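## Task

One adapter in the centrifuge rotor already has a water blank in its centre hole. Take the sample tube from the tray (the one whose cap has an orange dot) and put it in the centre hole of the adapter directly across from that one. Move all the other tubes from the tray into the green rack. Every tube must be pushed fully down into its hole, and every rotor bucket must end hanging vertically. If any tube touches the floor, the task fails. The bottles on the tray must finish upright on the tray. The tray must finish on the work bench with no part sticking out past the bench edge. One robot or both may be used. At the end, release everything and back the robots away. If a robot falls over or is left tilted, the task fails. Anything that stays in place only because a robot is holding it does not count.

## Robot and tools

Robots: two identical Hello Robot Stretch 4 units, r1 and r2. Each has an omni-wheel base, a lift sliding on a mast, a single arm that telescopes forward, a three-joint wrist and a two-finger gripper. Each is about 1.6 m tall, and its base rim lies within 0.23 m of its base origin. Loose objects may occasionally be nudged by an outside push.

Frames: each robot uses its own base frame, with the origin on the floor under the base centre, x forward, y left and z up. hand_pose is reported in this frame and marks a point between the open fingertips. It is approximate. The odometry frame is the base frame at the start of the scene. Because each robot reports in its own frames, only the camera images, lidar_m and wrist_depth_mm show where the two robots are relative to each other.

execute_actions: arguments are "actions" (a list holding one action, or empty to just read the state) and optional "cameras". An action is an object keyed by "r1" and/or "r2". Under each name you give "base", "joints" or both, plus optional "pace" and "contact_limits". Alternatively you give only "end_of_arm". Everything in one action starts at the same moment.
- base: exactly one relative move, measured from where the base last reported itself. translate_m is a straight drive in metres, forward positive, range -2 to 2. strafe_m is a sideways drive in metres, left positive, range -2 to 2. rotate_rad is a turn in place in radians, counter-clockwise from above positive, range -3.2 to 3.2.
- joints: absolute targets by name, each one number, with the tolerance for "done" in brackets. lift_m 0 to 1.2 m (±0.004). arm_m 0 to 0.55 m extension (±0.004). wrist_yaw_rad -1.134 to 4.276 (±0.02): 0 points forward, positive turns left, 3.14 is folded back, and above 3.4 the arm may obstruct. wrist_pitch_rad -1.117 to 4.259 (±0.05): 0 is level and 1.57 points down. wrist_roll_rad -1.117 to 4.259 (±0.02): at 0 the fingers are level, and positive rolls clockwise as seen from behind. gripper_m -0.038 to 0.141 m, the fingertip gap; values below 0 press the fingers together. A joint target out of range is clipped and reported. Any other bad value or unknown key rejects the whole call, and nothing moves.
- pace: "slow", "default", "fast" or "max". The base tops out at 0.1/0.3/0.4/0.6 m/s and 1/2/3/4 rad/s. When the lift is above 0.2 it is slower, down to 0.3 m/s and 1 rad/s at lift 1.2.
- contact_limits: {"arm_m": v}, where v runs from 0 (gentlest) to 0.75 (firmest). The default is 0.5.
- end_of_arm: "enable_torque" switches any wrist or gripper motor that shut off back on.
Each action is capped at 15 s. Parts you leave out may still be driving toward an earlier target.
Example: {"r1": {"base": {"translate_m": 0.3}, "joints": {"gripper_m": 0.05}, "pace": "fast"}}.
To unfold the wrist at the start, send lift_m 0.4 together with wrist_yaw_rad 0.

wait: {"seconds": 0 to 10}. Nothing new is commanded, and it returns the state and images. zoom_image: {"camera": name, "region": [x0, y0, x1, y1]} in pixels from the top-left corner, at most 504x504. It works only on a camera whose full image was in the latest result. finished_scene: {"scene": current scene number}. It ends the scene for good, so the goal must already hold stably.

Cameras: r1_head_camera, r1_head_left_camera, r1_head_right_camera, r1_wrist_camera, and the same four for r2, or "all". The "pictures" line gives the image order. The calibration gives T_world_to_cam from the carrying robot's base frame to the camera frame. It is slightly off, and the error is larger for the wrist camera when the arm is extended.

Result lines:
- base_status and joint_status: how each commanded motion ended. "done" means the target was reached; for the base it only means the wheels turned fully, even if they slipped. "off_target" means it stopped short and may still be pushing. "contact_stop_at_<key>" means it hit something, and that part goes slack, so a slack lift may sag and slack wheels may roll. "limit_stop_at_<name>" means a built-in limit stopped it; limit_stop_at_tilt means a lean over 6 degrees, and limit_stop_at_own_body means a self-collision. "torque_fault" means a wrist or gripper motor went limp and needs enable_torque.
- on_its_own: things you did not command this call. In it, "held at" is the target being held, not the actual position.
- lidar_m: 12 ranges in 30-degree sectors, the first straight ahead and the rest counter-clockwise. "-" means nothing seen, or closer than 0.25 m.
- wrist_depth_mm: a 7x7 grid of depths in mm, 100 to 2000.
- base_odometry: heading -3.142 to 3.142, left positive. If turned_by_wheels and turned_by_imu differ by more than about 0.1 rad, the base hit something or slipped.
- base_tilt: degrees, forward and right positive, with a fixed offset of up to about 1.5.
- motor_effort: percent, with the peak in brackets. For wheels, positive means turning right.

Handling: to grasp, command a gripper_m below the object's width. A lower value grips harder and pulls the object inward. Whether you are holding something shows only as a change in gripper effort, and only for a firm grip. Fingers pressed on a surface can jam, so raise the lift.

Avoid: robots touching each other; driving even a little after bases make contact causes a hard press and failure. Sharing a load between both robots is risky because their travel differs by up to about 3 cm per metre. Do not turn or drive with more than 1 kg held and arm_m above 0.2, especially at a fast pace, and avoid hard sustained pushes, as both can tip the robot. Also avoid dropping tubes, letting anything fall, slamming into things, and torque faults. With the gripper tilted up (pitch below -0.2) and rolled (roll below -0.4 or above 4), expect own-body stops. A stop in one call cancels the later calls in the same reply.

Each tool is called after "Call:" by a JSON object that holds its "name" and its "arguments", one argument or row to a line.

## Session

Call:
{"name": "execute_actions", "arguments": {
  "actions": []
}}

Scene clock: 0.00 s.
r1.base_odometry: x=+0.000 y=+0.000 heading=+0.000 (m, m, rad; r1's odometry frame)
r1.turned_by_wheels: +0.000 (rad since the last result)
r1.turned_by_imu: +0.000 (rad since the last result)
r1.base_tilt: forward=+0.0 right=+0.6 (deg)
r1.lidar_m: 1.24 3.32 3.49 1.17 1.14 1.21 1.67 3.02 1.21 0.89 0.84 0.89
r1.base_status: not commanded
r1.joint_positions: lift_m=+0.301 arm_m=+0.002 wrist_yaw_rad=+3.126 wrist_pitch_rad=-0.016 wrist_roll_rad=+0.004 gripper_m=+0.057
r1.joint_status: not commanded
r1.motor_effort: lift_m=+18 arm_m=-1 wrist_yaw_rad=-1 wrist_pitch_rad=-8 wrist_roll_rad=+1 gripper_m=-5 wheel_0=+0 wheel_1=+0 wheel_2=+0 (%)
r1.hand_pose: x=-0.1140 y=+0.0919 z=+0.4836 quat_wxyz=(+0.008, +0.008, +0.002, +1.000) (m; r1's base frame)
r1.wrist_depth_mm: - 137 - - - - - / - 134 - - - - - / - 131 215 - 1756 1308 1098 / 117 138 - - - - - / - - - - - - - / 1708 1661 193 1661 198 1661 1430 / 1138 1060 1205 109 1118 1060 1042
r2.base_odometry: x=+0.000 y=+0.000 heading=+0.000 (m, m, rad; r2's odometry frame)
r2.turned_by_wheels: +0.000 (rad since the last result)
r2.turned_by_imu: +0.000 (rad since the last result)
r2.base_tilt: forward=-0.3 right=+0.8 (deg)
r2.lidar_m: 2.76 3.85 4.17 1.25 1.32 1.83 3.12 1.07 0.74 0.70 0.75 1.05
r2.base_status: not commanded
r2.joint_positions: lift_m=+0.176 arm_m=+0.000 wrist_yaw_rad=+3.104 wrist_pitch_rad=+0.019 wrist_roll_rad=+0.019 gripper_m=+0.057
r2.joint_status: not commanded
r2.motor_effort: lift_m=+19 arm_m=+0 wrist_yaw_rad=+1 wrist_pitch_rad=-3 wrist_roll_rad=+0 gripper_m=-2 wheel_0=+0 wheel_1=+0 wheel_2=+0 (%)
r2.hand_pose: x=-0.1143 y=+0.0982 z=+0.3490 quat_wxyz=(+0.019, -0.009, +0.010, +1.000) (m; r2's base frame)
r2.wrist_depth_mm: - 142 - - - - - / - 128 - - - - - / - 125 177 - - - 1863 / 112 141 229 - - - 1756 / 1138 1808 - - - - 1808 / 1255 1499 198 1537 196 1499 1499 / 991 917 917 146 960 866 976
pictures: r1_head_camera, r1_head_left_camera, r1_head_right_camera, r1_wrist_camera, r2_head_camera, r2_head_left_camera, r2_head_right_camera, r2_wrist_camera
Images, in order (width x height): r1_head_camera 420x560, r1_head_left_camera 420x672, r1_head_right_camera 420x672, r1_wrist_camera 616x392, r2_head_camera 420x560, r2_head_left_camera 420x672, r2_head_right_camera 420x672, r2_wrist_camera 616x392.

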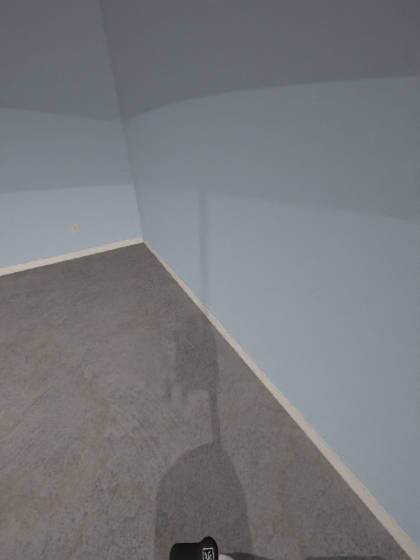

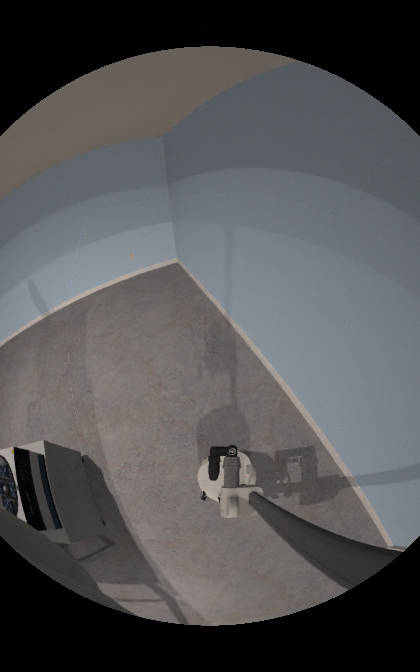

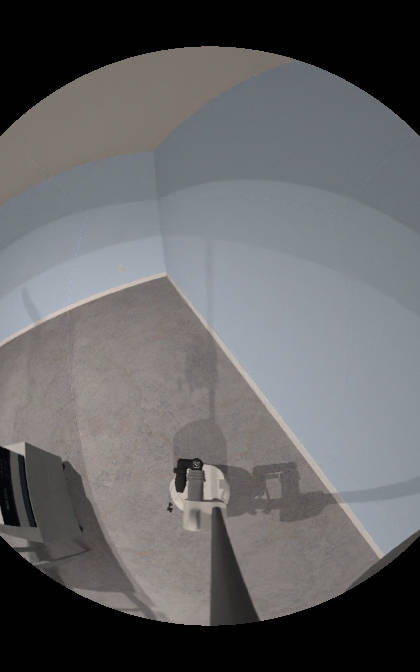

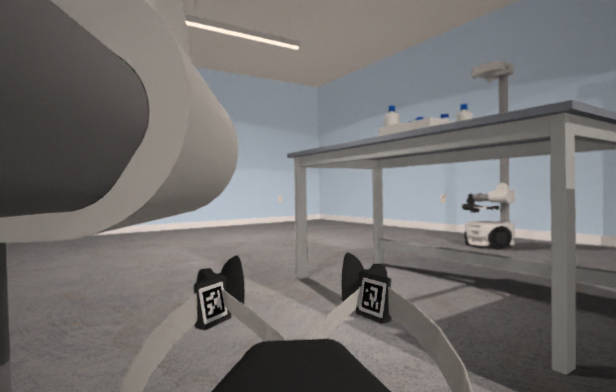

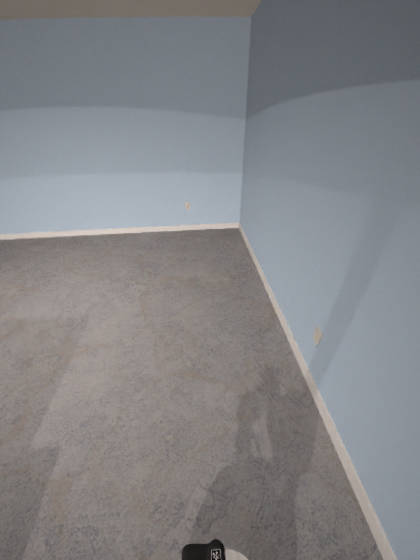

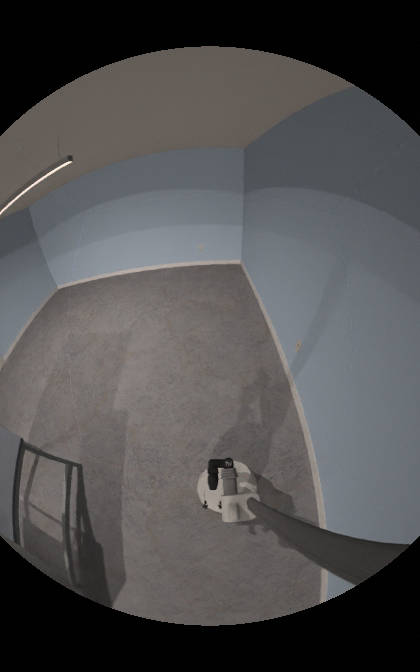

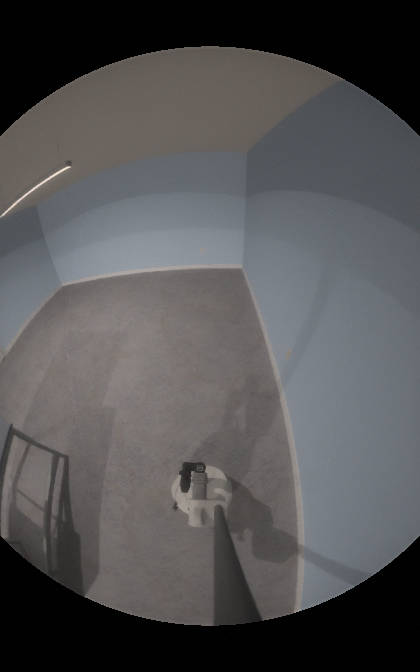

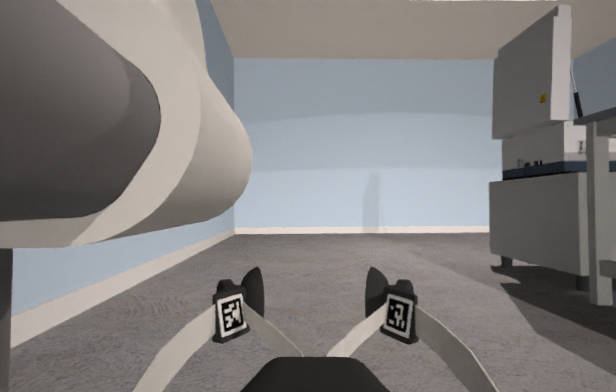

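Call:
{"name": "execute_actions", "arguments": {
  "actions": [
    {"r1":{"base":{"rotate_rad":2.1},"joints":{"lift_m":1.1,"wrist_yaw_rad":0,"wrist_pitch_rad":0.8},"pace":"fast"},"r2":{"base":{"rotate_rad":1.7},"joints":{"lift_m":1.1,"wrist_yaw_rad":0,"wrist_pitch_rad":0.8},"pace":"fast"}}
  ]
}}

Scene clock: 5.43 s.
r1.base_odometry: x=+0.000 y=+0.000 heading=+2.100 (m, m, rad; r1's odometry frame)
r1.turned_by_wheels: +2.100 (rad since the last result)
r1.turned_by_imu: +2.120 (rad since the last result)
r1.base_tilt: forward=+0.0 right=+0.7 (deg)
r1.lidar_m: 1.12 1.20 1.65 3.18 1.19 0.89 0.84 0.89 1.24 3.33 3.46 1.18
r1.base_status: done
r1.joint_positions: lift_m=+1.100 arm_m=+0.002 wrist_yaw_rad=+0.000 wrist_pitch_rad=+0.802 wrist_roll_rad=+0.004 gripper_m=+0.057
r1.joint_status: all done
r1.motor_effort: lift_m=+21(25) arm_m=-1(1) wrist_yaw_rad=-1(9) wrist_pitch_rad=-5(6) wrist_roll_rad=+2(1) gripper_m=-5(5) wheel_0=-1(8) wheel_1=-1(8) wheel_2=-1(9) (%)
r1.hand_pose: x=+0.3737 y=-0.0874 z=+1.0706 quat_wxyz=(+0.921, +0.002, +0.390, -0.001) (m; r1's base frame)
r1.wrist_depth_mm: 1138 1160 - 1160 1160 - - / 1008 1025 1618 1008 1042 - - / 1808 1808 1182 1138 1160 - - / 1661 1618 1430 1336 1366 1708 1708 / 1464 1464 1499 1464 1499 1537 1499 / 1308 1336 193 1336 199 1366 1366 / 1182 1138 1205 109 1229 1182 1229
r2.base_odometry: x=+0.000 y=+0.000 heading=+1.700 (m, m, rad; r2's odometry frame)
r2.turned_by_wheels: +1.700 (rad since the last result)
r2.turned_by_imu: +1.685 (rad since the last result)
r2.base_tilt: forward=-0.4 right=+0.8 (deg)
r2.lidar_m: 1.25 1.37 2.19 1.98 0.93 0.74 0.70 0.78 1.21 3.71 4.02 4.08
r2.base_status: done
r2.joint_positions: lift_m=+1.100 arm_m=+0.000 wrist_yaw_rad=+0.000 wrist_pitch_rad=+0.802 wrist_roll_rad=+0.019 gripper_m=+0.057
r2.joint_status: all done
r2.motor_effort: lift_m=+22(24) arm_m=+0(0) wrist_yaw_rad=+0(7) wrist_pitch_rad=-1(1) wrist_roll_rad=+0(1) gripper_m=-4(2) wheel_0=-2(9) wheel_1=+1(9) wheel_2=+0(12) (%)
r2.hand_pose: x=+0.3714 y=-0.0874 z=+1.0707 quat_wxyz=(+0.921, +0.009, +0.390, -0.004) (m; r2's base frame)
r2.wrist_depth_mm: 1366 1281 1336 1366 - - - / 1255 1255 1182 1182 - - - / - - - - - - - / 1756 1863 1808 1863 1863 1863 1863 / 1661 1618 1618 1618 1618 1618 1618 / 1464 1430 197 1397 197 1397 1430 / 1281 1255 1229 146 1229 1205 1229
pictures: r1_head_camera, r1_head_left_camera, r1_head_right_camera, r1_wrist_camera, r2_head_camera, r2_head_left_camera, r2_head_right_camera, r2_wrist_camera
camera_calibration (this result's frames):
r1_wrist_camera: T_world_to_cam=[[-0.0409165, -0.999065, 0.0139912, -0.0880611], [-0.732627, 0.0204772, -0.680322, 1.05793], [0.679399, -0.0380867, -0.73278, 0.75622], [0, 0, 0, 1]] pos_world=[0.257689, -0.0808402, 1.27511]
r2_wrist_camera: T_world_to_cam=[[-0.00641557, -0.999038, -0.043375, -0.0322638], [-0.700068, 0.0354603, -0.713195, 1.09166], [0.714048, 0.0257899, -0.699622, 0.711752], [0, 0, 0, 1]] pos_world=[0.255808, -0.0892996, 1.27513]
Images, in order (width x height): r1_head_camera 420x560, r1_head_left_camera 420x672, r1_head_right_camera 420x672, r1_wrist_camera 616x392, r2_head_camera 420x560, r2_head_left_camera 420x672, r2_head_right_camera 420x672, r2_wrist_camera 616x392.

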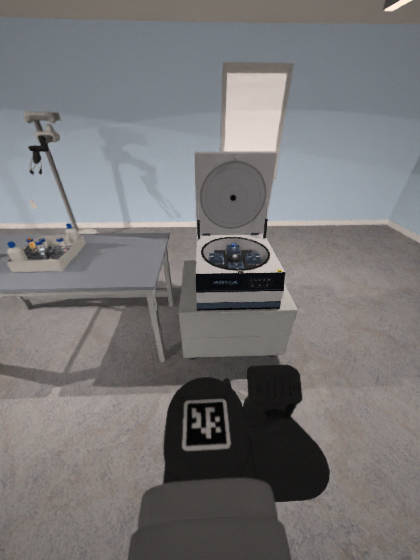

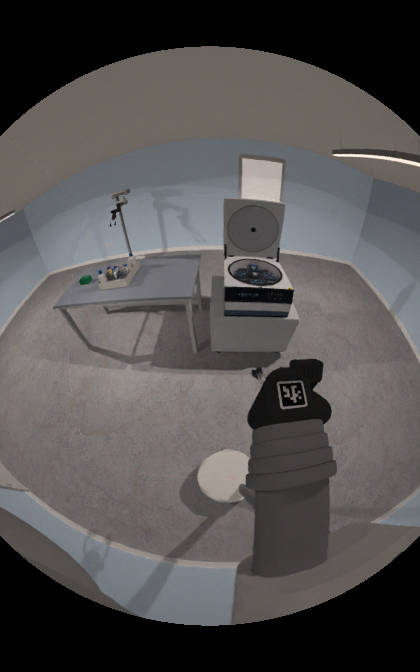

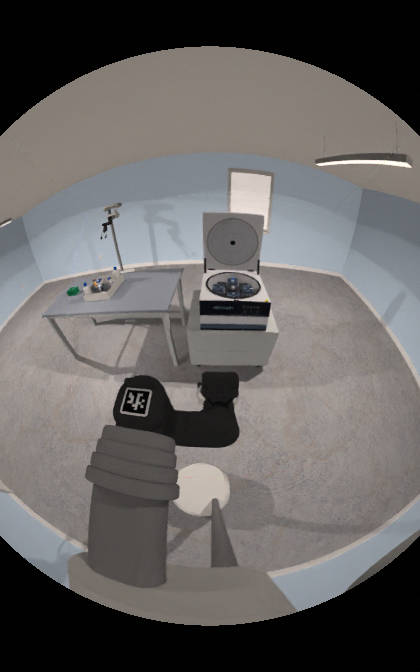

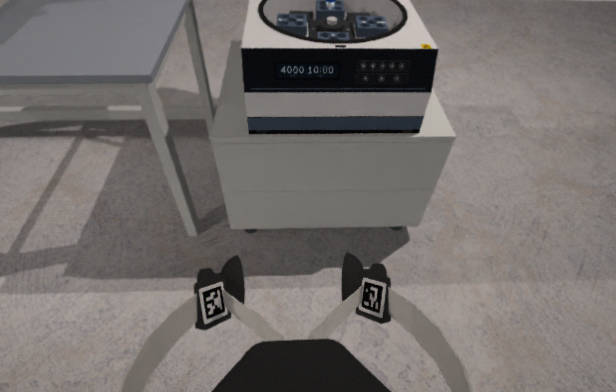

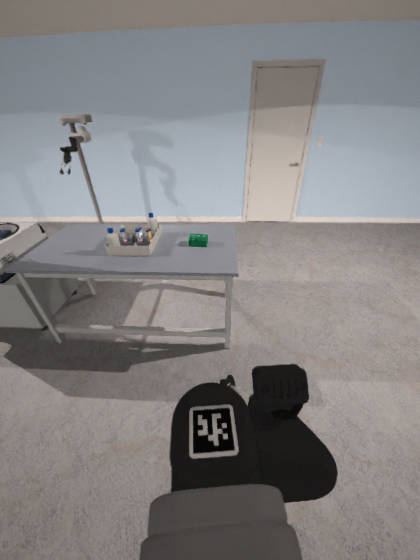

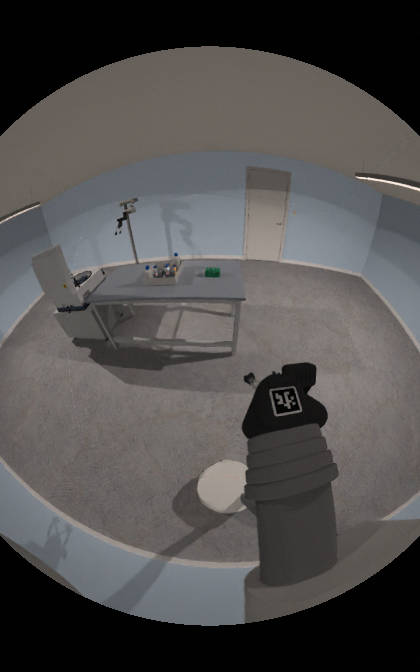

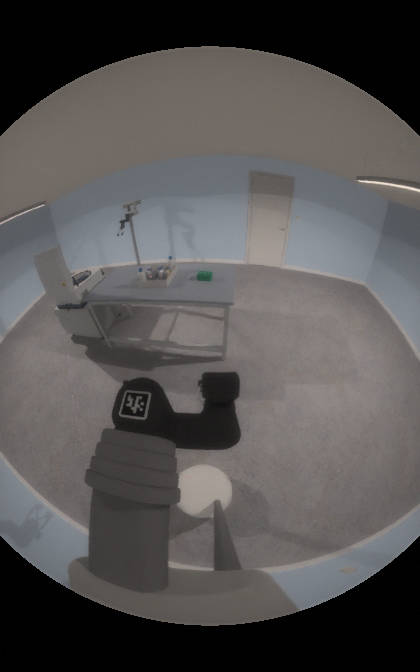

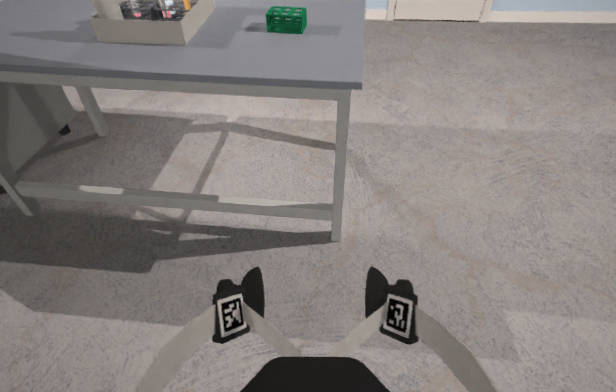

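Call:
{"name": "zoom_image", "arguments": {
  "camera": "r2_head_camera",
  "region": [90, 200, 250, 280]
}}

Call:
{"name": "zoom_image", "arguments": {
  "camera": "r1_head_camera",
  "region": [180, 220, 300, 290]
}}

Region (90, 200, 250, 280) of r2_head_camera's 420x560 image, scaled by 3.150, with more detail than that image has.

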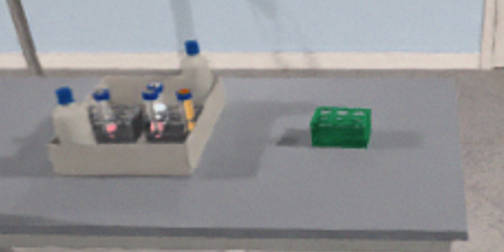

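Region (180, 220, 300, 290) of r1_head_camera's 420x560 image, scaled by 4.200, with more detail than that image has; it fills the top 294 rows of this view, and the rest is white.

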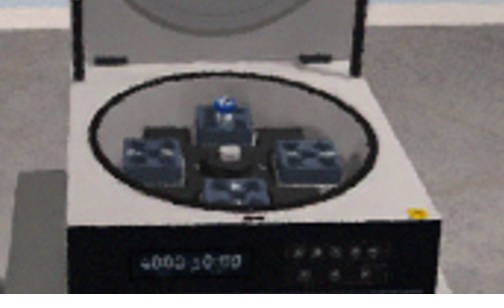

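Call:
{"name": "execute_actions", "arguments": {
  "actions": [
    {"r1":{"base":{"translate_m":0.8},"joints":{"wrist_pitch_rad":1.2},"pace":"fast"},"r2":{"base":{"rotate_rad":-0.07},"joints":{"wrist_pitch_rad":1.2},"pace":"fast"}}
  ],
  "cameras": ["r1_head_camera","r1_wrist_camera","r1_head_left_camera"]
}}

Call:
{"name": "execute_actions", "arguments": {
  "actions": [
    {"r1":{"base":{"strafe_m":1.16},"pace":"fast"},"r2":{"base":{"translate_m":0.93},"pace":"fast"}}
  ],
  "cameras": ["r1_head_camera","r1_wrist_camera","r2_head_camera","r2_wrist_camera"]
}}

Scene clock: 27.53 s.
r1.base_odometry: x=-0.404 y=+0.691 heading=+2.100 (m, m, rad; r1's odometry frame)
r1.turned_by_wheels: +0.000 (rad since the last result)
r1.turned_by_imu: -0.001 (rad since the last result)
r1.base_tilt: forward=+0.0 right=+0.8 (deg)
r1.lidar_m: 0.33 0.35 0.51 1.45 2.33 1.71 1.64 1.73 2.37 3.35 0.49 0.36
r1.base_status: done
r1.joint_positions: lift_m=+1.100 arm_m=+0.002 wrist_yaw_rad=+0.000 wrist_pitch_rad=+1.201 wrist_roll_rad=+0.004 gripper_m=+0.057
r1.joint_status: all done
r1.motor_effort: lift_m=+22(21) arm_m=+0(1) wrist_yaw_rad=+1(2) wrist_pitch_rad=-3(0) wrist_roll_rad=+1(2) gripper_m=-4(3) wheel_0=+0(4) wheel_1=-1(5) wheel_2=+1(9) (%)
r1.hand_pose: x=+0.2774 y=-0.0874 z=+1.0089 quat_wxyz=(+0.825, +0.001, +0.565, -0.001) (m; r1's base frame)
r1.wrist_depth_mm: 580 1499 627 615 615 603 1576 / 559 1397 508 591 580 597 539 / 525 1336 484 480 539 496 500 / 564 1281 488 477 488 488 496 / 1182 991 676 654 603 707 1255 / 1138 1138 195 1182 199 1205 1229 / 1098 1098 1118 109 1138 1138 1138
r2.base_odometry: x=+0.000 y=+0.000 heading=+1.631 (m, m, rad; r2's odometry frame)
r2.turned_by_wheels: -0.069 (rad since the last result)
r2.turned_by_imu: -0.069 (rad since the last result)
r2.base_tilt: forward=-0.3 right=+0.7 (deg)
r2.lidar_m: 1.26 1.33 1.91 2.40 0.99 0.75 0.71 0.77 1.13 3.45 3.88 4.13
r2.base_status: done
r2.joint_positions: lift_m=+1.100 arm_m=+0.000 wrist_yaw_rad=+0.000 wrist_pitch_rad=+1.201 wrist_roll_rad=+0.019 gripper_m=+0.057
r2.joint_status: all done
r2.motor_effort: lift_m=+22(22) arm_m=+0(0) wrist_yaw_rad=+0(0) wrist_pitch_rad=+0(1) wrist_roll_rad=-1(0) gripper_m=-4(5) wheel_0=+5(3) wheel_1=+4(5) wheel_2=+4(5) (%)
r2.hand_pose: x=+0.2751 y=-0.0874 z=+1.0090 quat_wxyz=(+0.825, +0.008, +0.565, -0.005) (m; r2's base frame)
r2.wrist_depth_mm: 1708 1708 1756 1661 1618 1708 1661 / 1576 1576 1576 1576 1537 1499 1537 / 1499 1499 1499 1464 1397 1464 1430 / 1397 1366 1366 1336 1397 1366 1366 / 1308 1281 1255 1281 1336 1255 1281 / 1205 1205 198 1205 197 1182 1182 / 1160 1118 1138 146 1138 1118 1138
pictures: r1_head_camera, r1_head_left_camera, r1_wrist_camera
camera_calibration (this result's frames):
r1_wrist_camera: T_world_to_cam=[[-0.0324811, -0.999054, 0.028903, -0.108576], [-0.939404, 0.0206422, -0.342189, 0.661611], [0.341269, -0.0382662, -0.939187, 1.07848], [0, 0, 0, 1]] pos_world=[0.24994, -0.0808609, 1.24243]
Images, in order (width x height): r1_head_camera 420x560, r1_head_left_camera 420x672, r1_wrist_camera 616x392.

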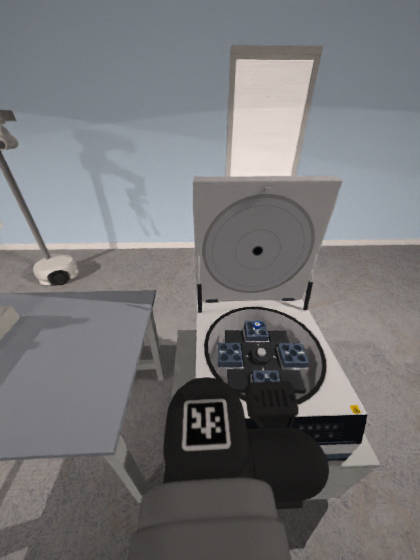

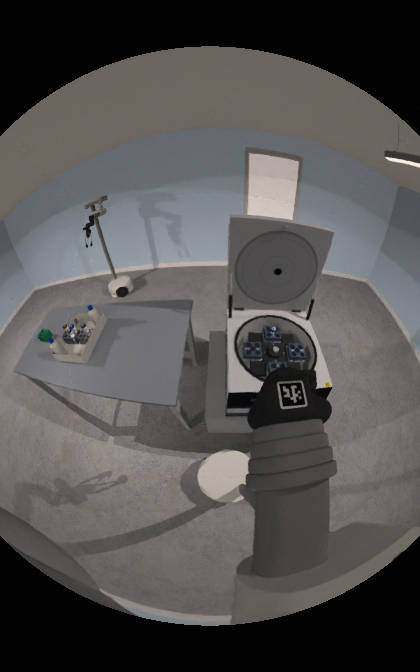

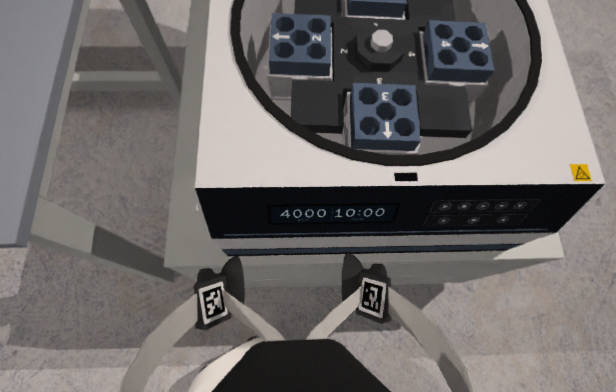

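Scene clock: 32.37 s.
r1.base_odometry: x=-1.405 y=+0.105 heading=+2.100 (m, m, rad; r1's odometry frame)
r1.turned_by_wheels: +0.000 (rad since the last result)
r1.turned_by_imu: -0.002 (rad since the last result)
r1.base_tilt: forward=+0.0 right=+0.7 (deg)
r1.lidar_m: 0.36 0.38 0.53 4.26 2.27 1.70 1.62 1.70 2.35 1.33 0.51 0.36
r1.base_status: done
r1.joint_positions: lift_m=+1.100 arm_m=+0.002 wrist_yaw_rad=+0.000 wrist_pitch_rad=+1.201 wrist_roll_rad=+0.004 gripper_m=+0.057
r1.joint_status: not commanded
r1.motor_effort: lift_m=+22(21) arm_m=-1(0) wrist_yaw_rad=+1(0) wrist_pitch_rad=-2(1) wrist_roll_rad=+0(0) gripper_m=-5(5) wheel_0=+1(9) wheel_1=-1(10) wheel_2=+0(1) (%)
r1.hand_pose: x=+0.2774 y=-0.0874 z=+1.0089 quat_wxyz=(+0.825, +0.001, +0.565, -0.001) (m; r1's base frame)
r1.wrist_depth_mm: 574 580 430 585 597 615 621 / 549 559 500 535 549 580 585 / 512 517 530 535 539 544 549 / 488 496 500 508 512 517 521 / 1008 1205 1205 1229 1229 1281 1098 / 1160 1160 193 1182 198 1205 1205 / 1078 1098 1118 109 1138 1138 1138
r2.base_odometry: x=-0.056 y=+0.928 heading=+1.631 (m, m, rad; r2's odometry frame)
r2.turned_by_wheels: +0.000 (rad since the last result)
r2.turned_by_imu: +0.002 (rad since the last result)
r2.base_tilt: forward=-0.3 right=+0.8 (deg)
r2.lidar_m: 0.31 0.35 0.53 2.01 2.28 1.71 1.65 1.77 2.50 3.75 3.93 0.33
r2.base_status: done
r2.joint_positions: lift_m=+1.100 arm_m=+0.000 wrist_yaw_rad=+0.000 wrist_pitch_rad=+1.201 wrist_roll_rad=+0.019 gripper_m=+0.057
r2.joint_status: not commanded
r2.motor_effort: lift_m=+21(22) arm_m=+0(0) wrist_yaw_rad=+0(0) wrist_pitch_rad=+1(2) wrist_roll_rad=+0(0) gripper_m=-3(3) wheel_0=+2(9) wheel_1=+1(8) wheel_2=-1(11) (%)
r2.hand_pose: x=+0.2750 y=-0.0874 z=+1.0090 quat_wxyz=(+0.825, +0.008, +0.565, -0.005) (m; r2's base frame)
r2.wrist_depth_mm: 647 627 627 647 1618 1661 1661 / 603 603 609 603 1537 1537 1537 / 569 564 559 559 1464 1430 1430 / 530 525 525 525 1366 1366 1336 / 504 504 496 496 1281 1255 1255 / 1229 1205 197 1205 196 1205 1182 / 1160 1160 1138 147 1160 1078 1138
pictures: r1_head_camera, r1_wrist_camera, r2_head_camera, r2_wrist_camera
camera_calibration (this result's frames):
r1_wrist_camera: T_world_to_cam=[[-0.032481, -0.999054, 0.028903, -0.108576], [-0.939405, 0.0206421, -0.342188, 0.66161], [0.341268, -0.0382662, -0.939187, 1.07849], [0, 0, 0, 1]] pos_world=[0.24994, -0.0808609, 1.24243]
r2_wrist_camera: T_world_to_cam=[[-0.0229912, -0.999038, -0.0373494, -0.0371344], [-0.922269, 0.0356143, -0.384904, 0.710049], [0.385864, 0.0255968, -0.922201, 1.05224], [0, 0, 0, 1]] pos_world=[0.247982, -0.0893206, 1.24229]
Images, in order (width x height): r1_head_camera 420x560, r1_wrist_camera 616x392, r2_head_camera 420x560, r2_wrist_camera 616x392.

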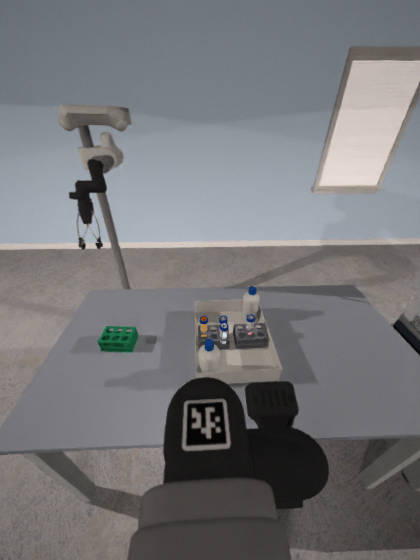

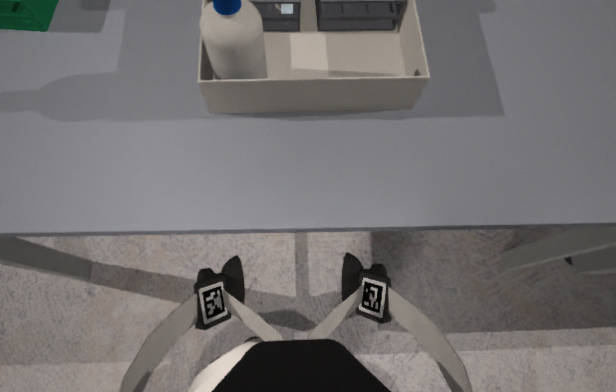

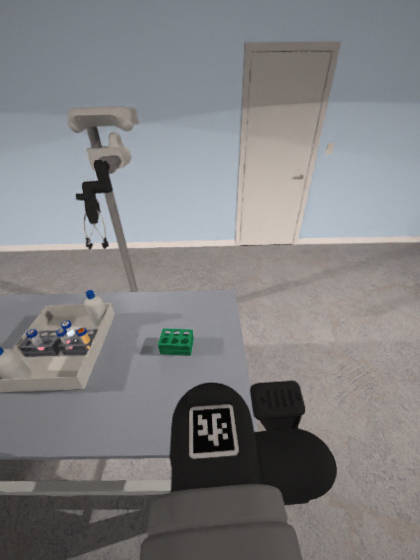

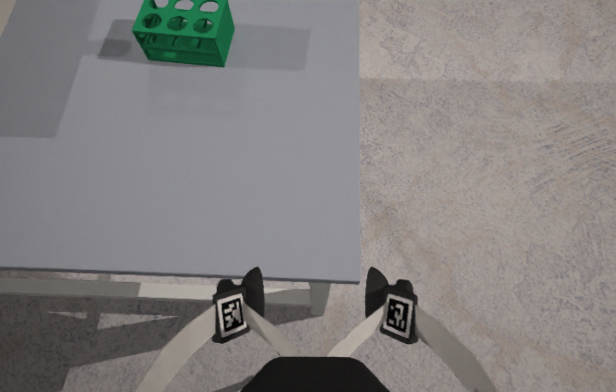

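Call:
{"name": "zoom_image", "arguments": {
  "camera": "r1_head_camera",
  "region": [90, 280, 290, 390]
}}

Call:
{"name": "zoom_image", "arguments": {
  "camera": "r2_head_camera",
  "region": [0, 290, 130, 390]
}}

Region (90, 280, 290, 390) of r1_head_camera's 420x560 image, scaled by 2.520, with more detail than that image has; it fills the top 277 rows of this view, and the rest is white.

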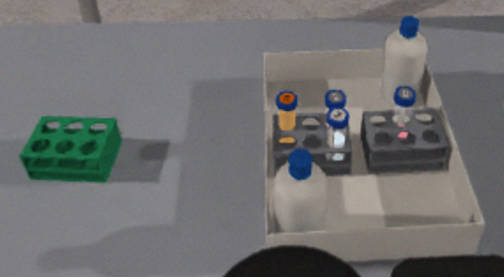

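Region (0, 290, 130, 390) of r2_head_camera's 420x560 image, scaled by 3.877, with more detail than that image has; it fills the top 388 rows of this view, and the rest is white.

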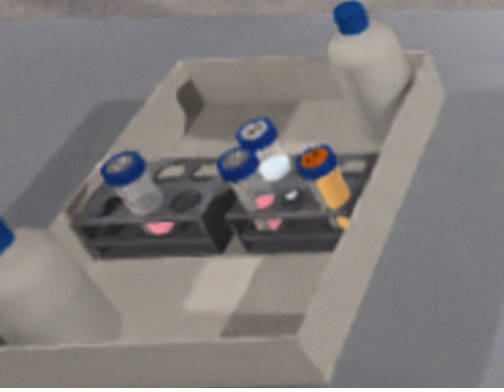

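Call:
{"name": "execute_actions", "arguments": {
  "actions": [
    {"r1":{"base":{"translate_m":0.1},"joints":{"wrist_pitch_rad":1.57,"arm_m":0.4,"lift_m":1.15},"pace":"fast"},"r2":{"base":{"strafe_m":0.71},"joints":{"wrist_pitch_rad":1.57,"lift_m":1.15},"pace":"fast"}}
  ],
  "cameras": ["r1_head_camera","r1_wrist_camera","r2_head_camera","r2_wrist_camera"]
}}

Scene clock: 46.80 s.
r1.base_odometry: x=-1.456 y=+0.192 heading=+2.100 (m, m, rad; r1's odometry frame)
r1.turned_by_wheels: +0.000 (rad since the last result)
r1.turned_by_imu: -0.001 (rad since the last result)
r1.base_tilt: forward=+0.0 right=+0.7 (deg)
r1.lidar_m: 0.26 0.28 0.37 4.25 2.41 1.79 1.73 1.82 2.51 1.05 0.38 0.27
r1.base_status: done
r1.joint_positions: lift_m=+1.150 arm_m=+0.399 wrist_yaw_rad=+0.000 wrist_pitch_rad=+1.570 wrist_roll_rad=+0.004 gripper_m=+0.057
r1.joint_status: all done
r1.motor_effort: lift_m=+21(21) arm_m=+7(3) wrist_yaw_rad=+0(3) wrist_pitch_rad=+1(3) wrist_roll_rad=-1(0) gripper_m=-4(5) wheel_0=+1(10) wheel_1=+0(5) wheel_2=+0(8) (%)
r1.hand_pose: x=+0.5699 y=-0.0874 z=+1.0394 quat_wxyz=(+0.707, +0.001, +0.707, -0.001) (m; r1's base frame)
r1.wrist_depth_mm: 473 480 466 484 364 504 508 / 480 484 484 492 466 508 517 / 480 488 469 492 469 508 517 / 484 488 436 439 477 517 517 / 488 492 496 504 508 517 525 / 488 492 194 477 199 521 525 / 492 500 500 109 517 521 525
r2.base_odometry: x=-0.765 y=+0.886 heading=+1.631 (m, m, rad; r2's odometry frame)
r2.turned_by_wheels: +0.000 (rad since the last result)
r2.turned_by_imu: +0.001 (rad since the last result)
r2.base_tilt: forward=-0.3 right=+0.9 (deg)
r2.lidar_m: 0.37 0.39 0.58 4.30 2.15 1.67 1.61 1.72 2.45 4.45 0.51 0.37
r2.base_status: done
r2.joint_positions: lift_m=+1.150 arm_m=+0.000 wrist_yaw_rad=+0.000 wrist_pitch_rad=+1.570 wrist_roll_rad=+0.019 gripper_m=+0.057
r2.joint_status: all done
r2.motor_effort: lift_m=+21(24) arm_m=+0(0) wrist_yaw_rad=+0(1) wrist_pitch_rad=+1(8) wrist_roll_rad=+0(1) gripper_m=-2(2) wheel_0=-3(9) wheel_1=+1(10) wheel_2=+0(2) (%)
r2.hand_pose: x=+0.1709 y=-0.0874 z=+1.0395 quat_wxyz=(+0.707, +0.007, +0.707, -0.007) (m; r2's base frame)
r2.wrist_depth_mm: 517 521 512 517 512 512 512 / 521 517 512 512 512 512 504 / 1281 1308 1281 1308 1281 1255 1160 / 1308 1281 1281 1308 1281 1255 1255 / 1308 1308 1281 1042 1308 1255 1281 / 1281 1281 197 1042 196 1229 1281 / 1281 1229 1229 146 1281 1205 1255
pictures: r1_head_camera, r1_wrist_camera, r2_head_camera, r2_wrist_camera
camera_calibration (this result's frames):
r1_wrist_camera: T_world_to_cam=[[-0.0196854, -0.999057, 0.0386933, -0.117429], [-0.999595, 0.0204628, 0.0197969, 0.604869], [-0.02057, -0.0382879, -0.999055, 1.27571], [0, 0, 0, 1]] pos_world=[0.628554, -0.0808514, 1.26707]
r2_wrist_camera: T_world_to_cam=[[-0.0349825, -0.999036, -0.026515, -0.0476086], [-0.999019, 0.0356779, -0.0262222, 0.26606], [0.0271429, 0.0255717, -0.999304, 1.26197], [0, 0, 0, 1]] pos_world=[0.22988, -0.0893258, 1.2668]
Images, in order (width x height): r1_head_camera 420x560, r1_wrist_camera 616x392, r2_head_camera 420x560, r2_wrist_camera 616x392.

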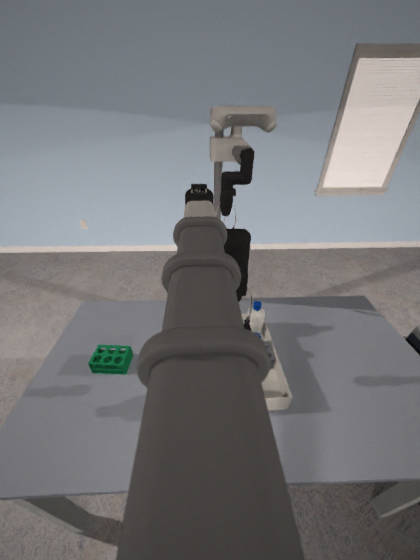

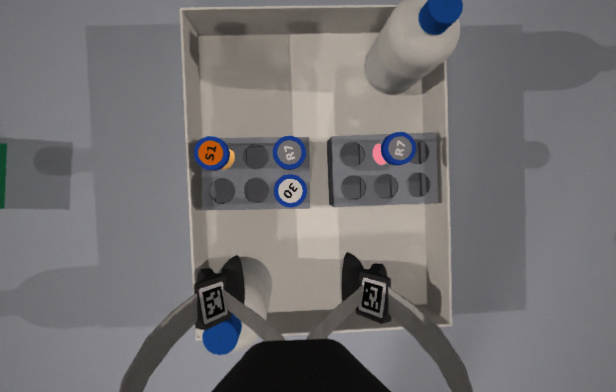

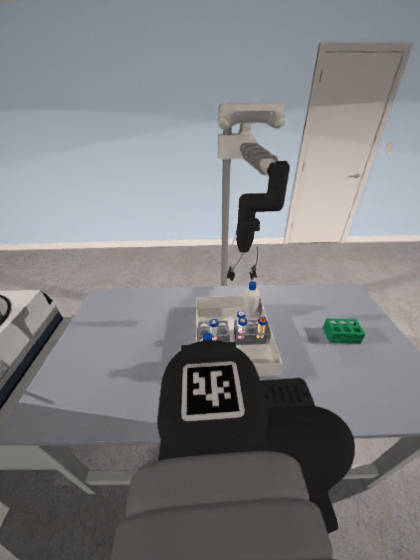

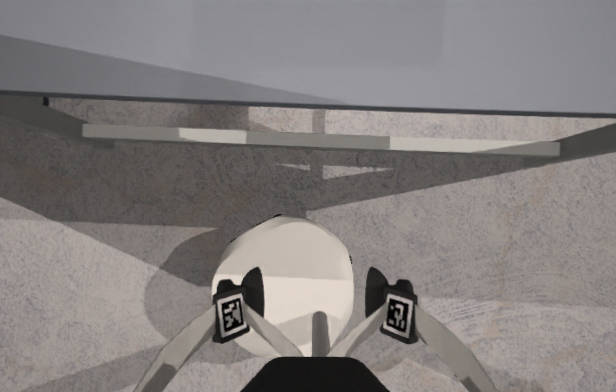

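Call:
{"name": "execute_actions", "arguments": {
  "actions": [
    {"r1":{"base":{"strafe_m":0.082},"joints":{"arm_m":0.487},"pace":"fast"},"r2":{"base":{"rotate_rad":-0.065}}}
  ],
  "cameras": []
}}

Call:
{"name": "execute_actions", "arguments": {
  "actions": [
    {"r1":{"joints":{"lift_m":1.04},"pace":"fast"},"r2":{"base":{"strafe_m":0.083},"pace":"fast"}}
  ],
  "cameras": ["r1_wrist_camera","r2_head_camera"]
}}

Scene clock: 61.07 s.
r1.base_odometry: x=-1.527 y=+0.150 heading=+2.100 (m, m, rad; r1's odometry frame)
r1.turned_by_wheels: +0.000 (rad since the last result)
r1.turned_by_imu: -0.001 (rad since the last result)
r1.base_tilt: forward=+0.1 right=+0.7 (deg)
r1.lidar_m: 0.25 0.26 0.38 4.18 2.40 1.79 1.72 1.80 2.50 1.11 0.38 0.27
r1.base_status: done
r1.joint_positions: lift_m=+1.150 arm_m=+0.486 wrist_yaw_rad=+0.000 wrist_pitch_rad=+1.570 wrist_roll_rad=+0.004 gripper_m=+0.057
r1.joint_status: all done
r1.motor_effort: lift_m=+21(21) arm_m=+7(8) wrist_yaw_rad=+1(1) wrist_pitch_rad=-1(1) wrist_roll_rad=+1(0) gripper_m=-3(4) wheel_0=-1(6) wheel_1=+0(8) wheel_2=+1(0) (%)
r1.hand_pose: x=+0.6568 y=-0.0874 z=+1.0394 quat_wxyz=(+0.707, +0.001, +0.707, -0.001) (m; r1's base frame)
r1.wrist_depth_mm: 473 480 484 488 496 504 508 / 477 480 484 488 500 439 517 / 484 484 488 500 500 399 517 / 484 488 492 496 504 477 521 / 459 488 500 442 449 455 521 / 488 492 194 504 199 512 525 / 492 492 500 109 508 484 530
r2.base_odometry: x=-0.765 y=+0.886 heading=+1.567 (m, m, rad; r2's odometry frame)
r2.turned_by_wheels: -0.064 (rad since the last result)
r2.turned_by_imu: -0.064 (rad since the last result)
r2.base_tilt: forward=-0.3 right=+0.7 (deg)
r2.lidar_m: 0.36 0.40 0.54 4.30 2.35 1.70 1.60 1.67 2.31 4.44 0.55 0.37
r2.base_status: done
r2.joint_positions: lift_m=+1.150 arm_m=+0.000 wrist_yaw_rad=+0.000 wrist_pitch_rad=+1.570 wrist_roll_rad=+0.019 gripper_m=+0.057
r2.joint_status: not commanded
r2.motor_effort: lift_m=+21(21) arm_m=+0(0) wrist_yaw_rad=+0(0) wrist_pitch_rad=+2(2) wrist_roll_rad=-1(0) gripper_m=-2(3) wheel_0=+3(3) wheel_1=+3(6) wheel_2=+3(6) (%)
r2.hand_pose: x=+0.1709 y=-0.0874 z=+1.0395 quat_wxyz=(+0.707, +0.007, +0.707, -0.007) (m; r2's base frame)
r2.wrist_depth_mm: 525 517 517 512 512 508 508 / 517 517 512 517 508 504 508 / 1205 1281 1308 1281 1281 1281 1281 / 1281 1255 1255 1281 1281 1255 1255 / 1308 1255 1308 1060 1255 1255 1255 / 1281 1281 196 1042 197 1281 1229 / 1281 1281 1281 147 1255 1229 1229
pictures: none
No camera images: the call's "cameras" was empty. Leave "cameras" out to get every camera's image.

Scene clock: 62.40 s.
r1.base_odometry: x=-1.527 y=+0.150 heading=+2.100 (m, m, rad; r1's odometry frame)
r1.turned_by_wheels: +0.000 (rad since the last result)
r1.turned_by_imu: +0.000 (rad since the last result)
r1.base_tilt: forward=+0.0 right=+0.7 (deg)
r1.lidar_m: 0.26 0.29 0.39 4.16 2.39 1.79 1.72 1.81 2.50 1.09 0.38 0.27
r1.base_status: not commanded
r1.joint_positions: lift_m=+1.040 arm_m=+0.486 wrist_yaw_rad=+0.000 wrist_pitch_rad=+1.570 wrist_roll_rad=+0.004 gripper_m=+0.057
r1.joint_status: all done
r1.motor_effort: lift_m=+13(17) arm_m=+7(7) wrist_yaw_rad=+2(2) wrist_pitch_rad=-1(1) wrist_roll_rad=+0(1) gripper_m=-3(4) wheel_0=+0(1) wheel_1=+0(0) wheel_2=+0(1) (%)
r1.hand_pose: x=+0.6568 y=-0.0874 z=+0.9301 quat_wxyz=(+0.707, +0.001, +0.707, -0.001) (m; r1's base frame)
r1.wrist_depth_mm: 370 377 377 384 389 394 397 / 373 377 379 387 387 355 260 / 375 382 384 387 392 394 298 / 377 382 387 389 394 397 357 / 379 384 389 329 310 340 330 / 382 387 194 334 198 404 349 / 384 389 392 109 402 407 368
r2.base_odometry: x=-0.848 y=+0.886 heading=+1.566 (m, m, rad; r2's odometry frame)
r2.turned_by_wheels: +0.000 (rad since the last result)
r2.turned_by_imu: +0.000 (rad since the last result)
r2.base_tilt: forward=-0.3 right=+0.9 (deg)
r2.lidar_m: 0.34 0.39 0.55 4.22 2.35 1.71 1.61 1.66 2.30 4.54 0.53 0.39
r2.base_status: done
r2.joint_positions: lift_m=+1.150 arm_m=+0.000 wrist_yaw_rad=+0.000 wrist_pitch_rad=+1.570 wrist_roll_rad=+0.019 gripper_m=+0.057
r2.joint_status: not commanded
r2.motor_effort: lift_m=+21(21) arm_m=+0(0) wrist_yaw_rad=+1(0) wrist_pitch_rad=+1(2) wrist_roll_rad=+0(1) gripper_m=-4(4) wheel_0=-1(10) wheel_1=+0(10) wheel_2=+0(3) (%)
r2.hand_pose: x=+0.1709 y=-0.0874 z=+1.0395 quat_wxyz=(+0.707, +0.007, +0.707, -0.007) (m; r2's base frame)
r2.wrist_depth_mm: 525 517 521 512 512 508 504 / 521 521 508 512 512 508 508 / 1281 1308 1308 1308 1308 1281 1281 / 1308 1281 1281 1255 1281 1255 1255 / 1281 1308 1281 1078 1255 1281 1255 / 1281 1281 198 1042 197 1255 1281 / 1308 1255 1255 146 1255 1255 1255
pictures: r1_wrist_camera, r2_head_camera
camera_calibration (this result's frames):
r1_wrist_camera: T_world_to_cam=[[-0.019821, -0.999054, 0.0386988, -0.111405], [-0.999586, 0.020609, 0.0200718, 0.693658], [-0.0208504, -0.0382849, -0.999049, 1.16849], [0, 0, 0, 1]] pos_world=[0.715526, -0.08086, 1.15777]
Images, in order (width x height): r1_wrist_camera 616x392, r2_head_camera 420x560.

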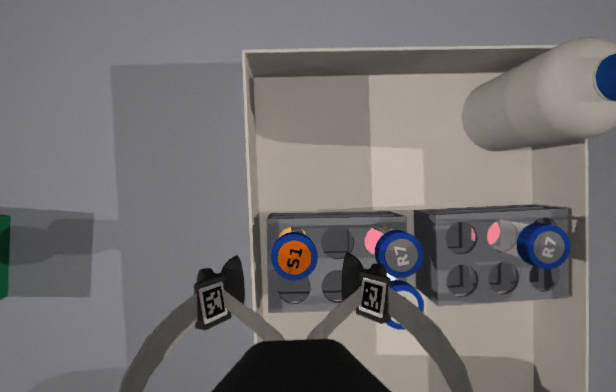

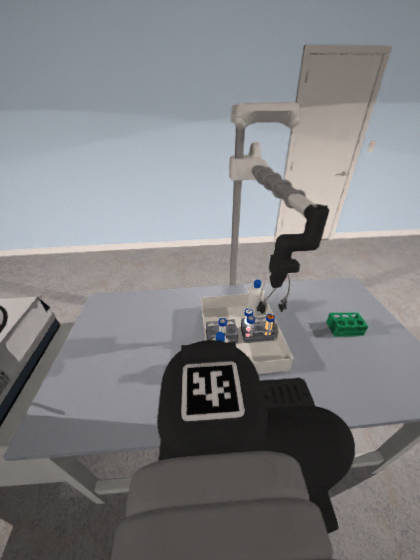

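Call:
{"name": "execute_actions", "arguments": {
  "actions": [
    {"r1":{"joints":{"lift_m":0.98,"arm_m":0.491,"gripper_m":0.052}},"r2":{"base":{"translate_m":0.1},"pace":"fast"}}
  ],
  "cameras": ["r1_wrist_camera","r2_head_camera"]
}}

Call:
{"name": "zoom_image", "arguments": {
  "camera": "r2_head_camera",
  "region": [190, 270, 330, 380]
}}

Scene clock: 66.63 s.
r1.base_odometry: x=-1.527 y=+0.150 heading=+2.100 (m, m, rad; r1's odometry frame)
r1.turned_by_wheels: +0.000 (rad since the last result)
r1.turned_by_imu: -0.001 (rad since the last result)
r1.base_tilt: forward=+0.0 right=+0.7 (deg)
r1.lidar_m: 0.25 0.28 0.39 4.18 2.40 1.78 1.72 1.82 2.50 1.09 0.38 0.27
r1.base_status: not commanded
r1.joint_positions: lift_m=+0.980 arm_m=+0.490 wrist_yaw_rad=+0.000 wrist_pitch_rad=+1.570 wrist_roll_rad=+0.004 gripper_m=+0.052
r1.joint_status: all done
r1.motor_effort: lift_m=+13(13) arm_m=+7(6) wrist_yaw_rad=-1(0) wrist_pitch_rad=-2(2) wrist_roll_rad=+1(0) gripper_m=-5(5) wheel_0=+0(0) wheel_1=+0(0) wheel_2=+0(1) (%)
r1.hand_pose: x=+0.6608 y=-0.0874 z=+0.8701 quat_wxyz=(+0.707, +0.001, +0.707, -0.001) (m; r1's base frame)
r1.wrist_depth_mm: 314 319 320 296 303 310 315 / 317 320 324 325 329 332 257 / 317 322 325 327 330 332 289 / 320 324 325 329 330 338 338 / 322 327 327 270 273 278 281 / 324 327 193 216 202 279 283 / 325 327 334 109 338 343 345
r2.base_odometry: x=-0.847 y=+0.986 heading=+1.567 (m, m, rad; r2's odometry frame)
r2.turned_by_wheels: +0.000 (rad since the last result)
r2.turned_by_imu: +0.000 (rad since the last result)
r2.base_tilt: forward=-0.2 right=+0.8 (deg)
r2.lidar_m: 0.26 0.27 0.40 1.28 2.46 1.82 1.72 1.79 2.45 4.54 0.41 0.27
r2.base_status: done
r2.joint_positions: lift_m=+1.150 arm_m=+0.000 wrist_yaw_rad=+0.000 wrist_pitch_rad=+1.570 wrist_roll_rad=+0.019 gripper_m=+0.057
r2.joint_status: not commanded
r2.motor_effort: lift_m=+21(21) arm_m=+0(0) wrist_yaw_rad=+0(0) wrist_pitch_rad=+2(1) wrist_roll_rad=+0(0) gripper_m=-3(2) wheel_0=+2(5) wheel_1=+3(6) wheel_2=-1(11) (%)
r2.hand_pose: x=+0.1709 y=-0.0874 z=+1.0395 quat_wxyz=(+0.707, +0.007, +0.707, -0.007) (m; r2's base frame)
r2.wrist_depth_mm: 517 512 517 508 512 508 512 / 517 517 512 512 508 508 504 / 512 512 512 508 508 504 504 / 1281 1308 1281 1281 1281 1229 1255 / 1308 1281 1255 1060 1281 1229 1255 / 1281 1255 198 1078 197 1281 1229 / 1281 1255 1281 146 1255 1229 1255
pictures: r1_wrist_camera, r2_head_camera
camera_calibration (this result's frames):
r1_wrist_camera: T_world_to_cam=[[-0.0198314, -0.999054, 0.0386988, -0.108997], [-0.999586, 0.0206196, 0.0200746, 0.698846], [-0.0208535, -0.0382847, -0.999049, 1.10863], [0, 0, 0, 1]] pos_world=[0.719514, -0.0808606, 1.09777]
Images, in order (width x height): r1_wrist_camera 616x392, r2_head_camera 420x560.

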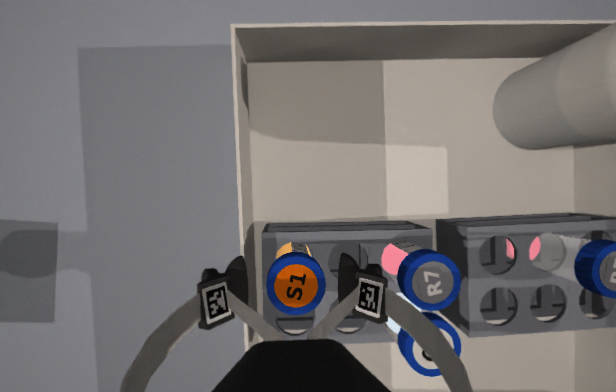

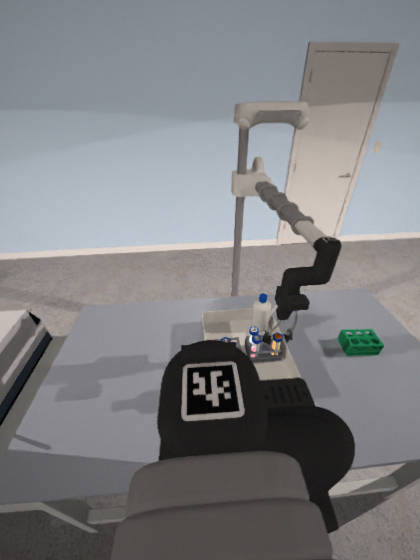

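Region (190, 270, 330, 380) of r2_head_camera's 420x560 image, scaled by 3.600, with more detail than that image has; it fills the top 396 rows of this view, and the rest is white.

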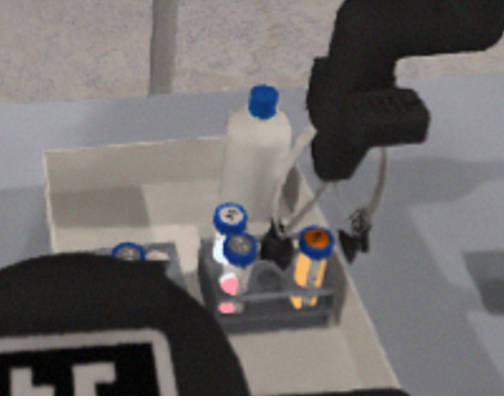

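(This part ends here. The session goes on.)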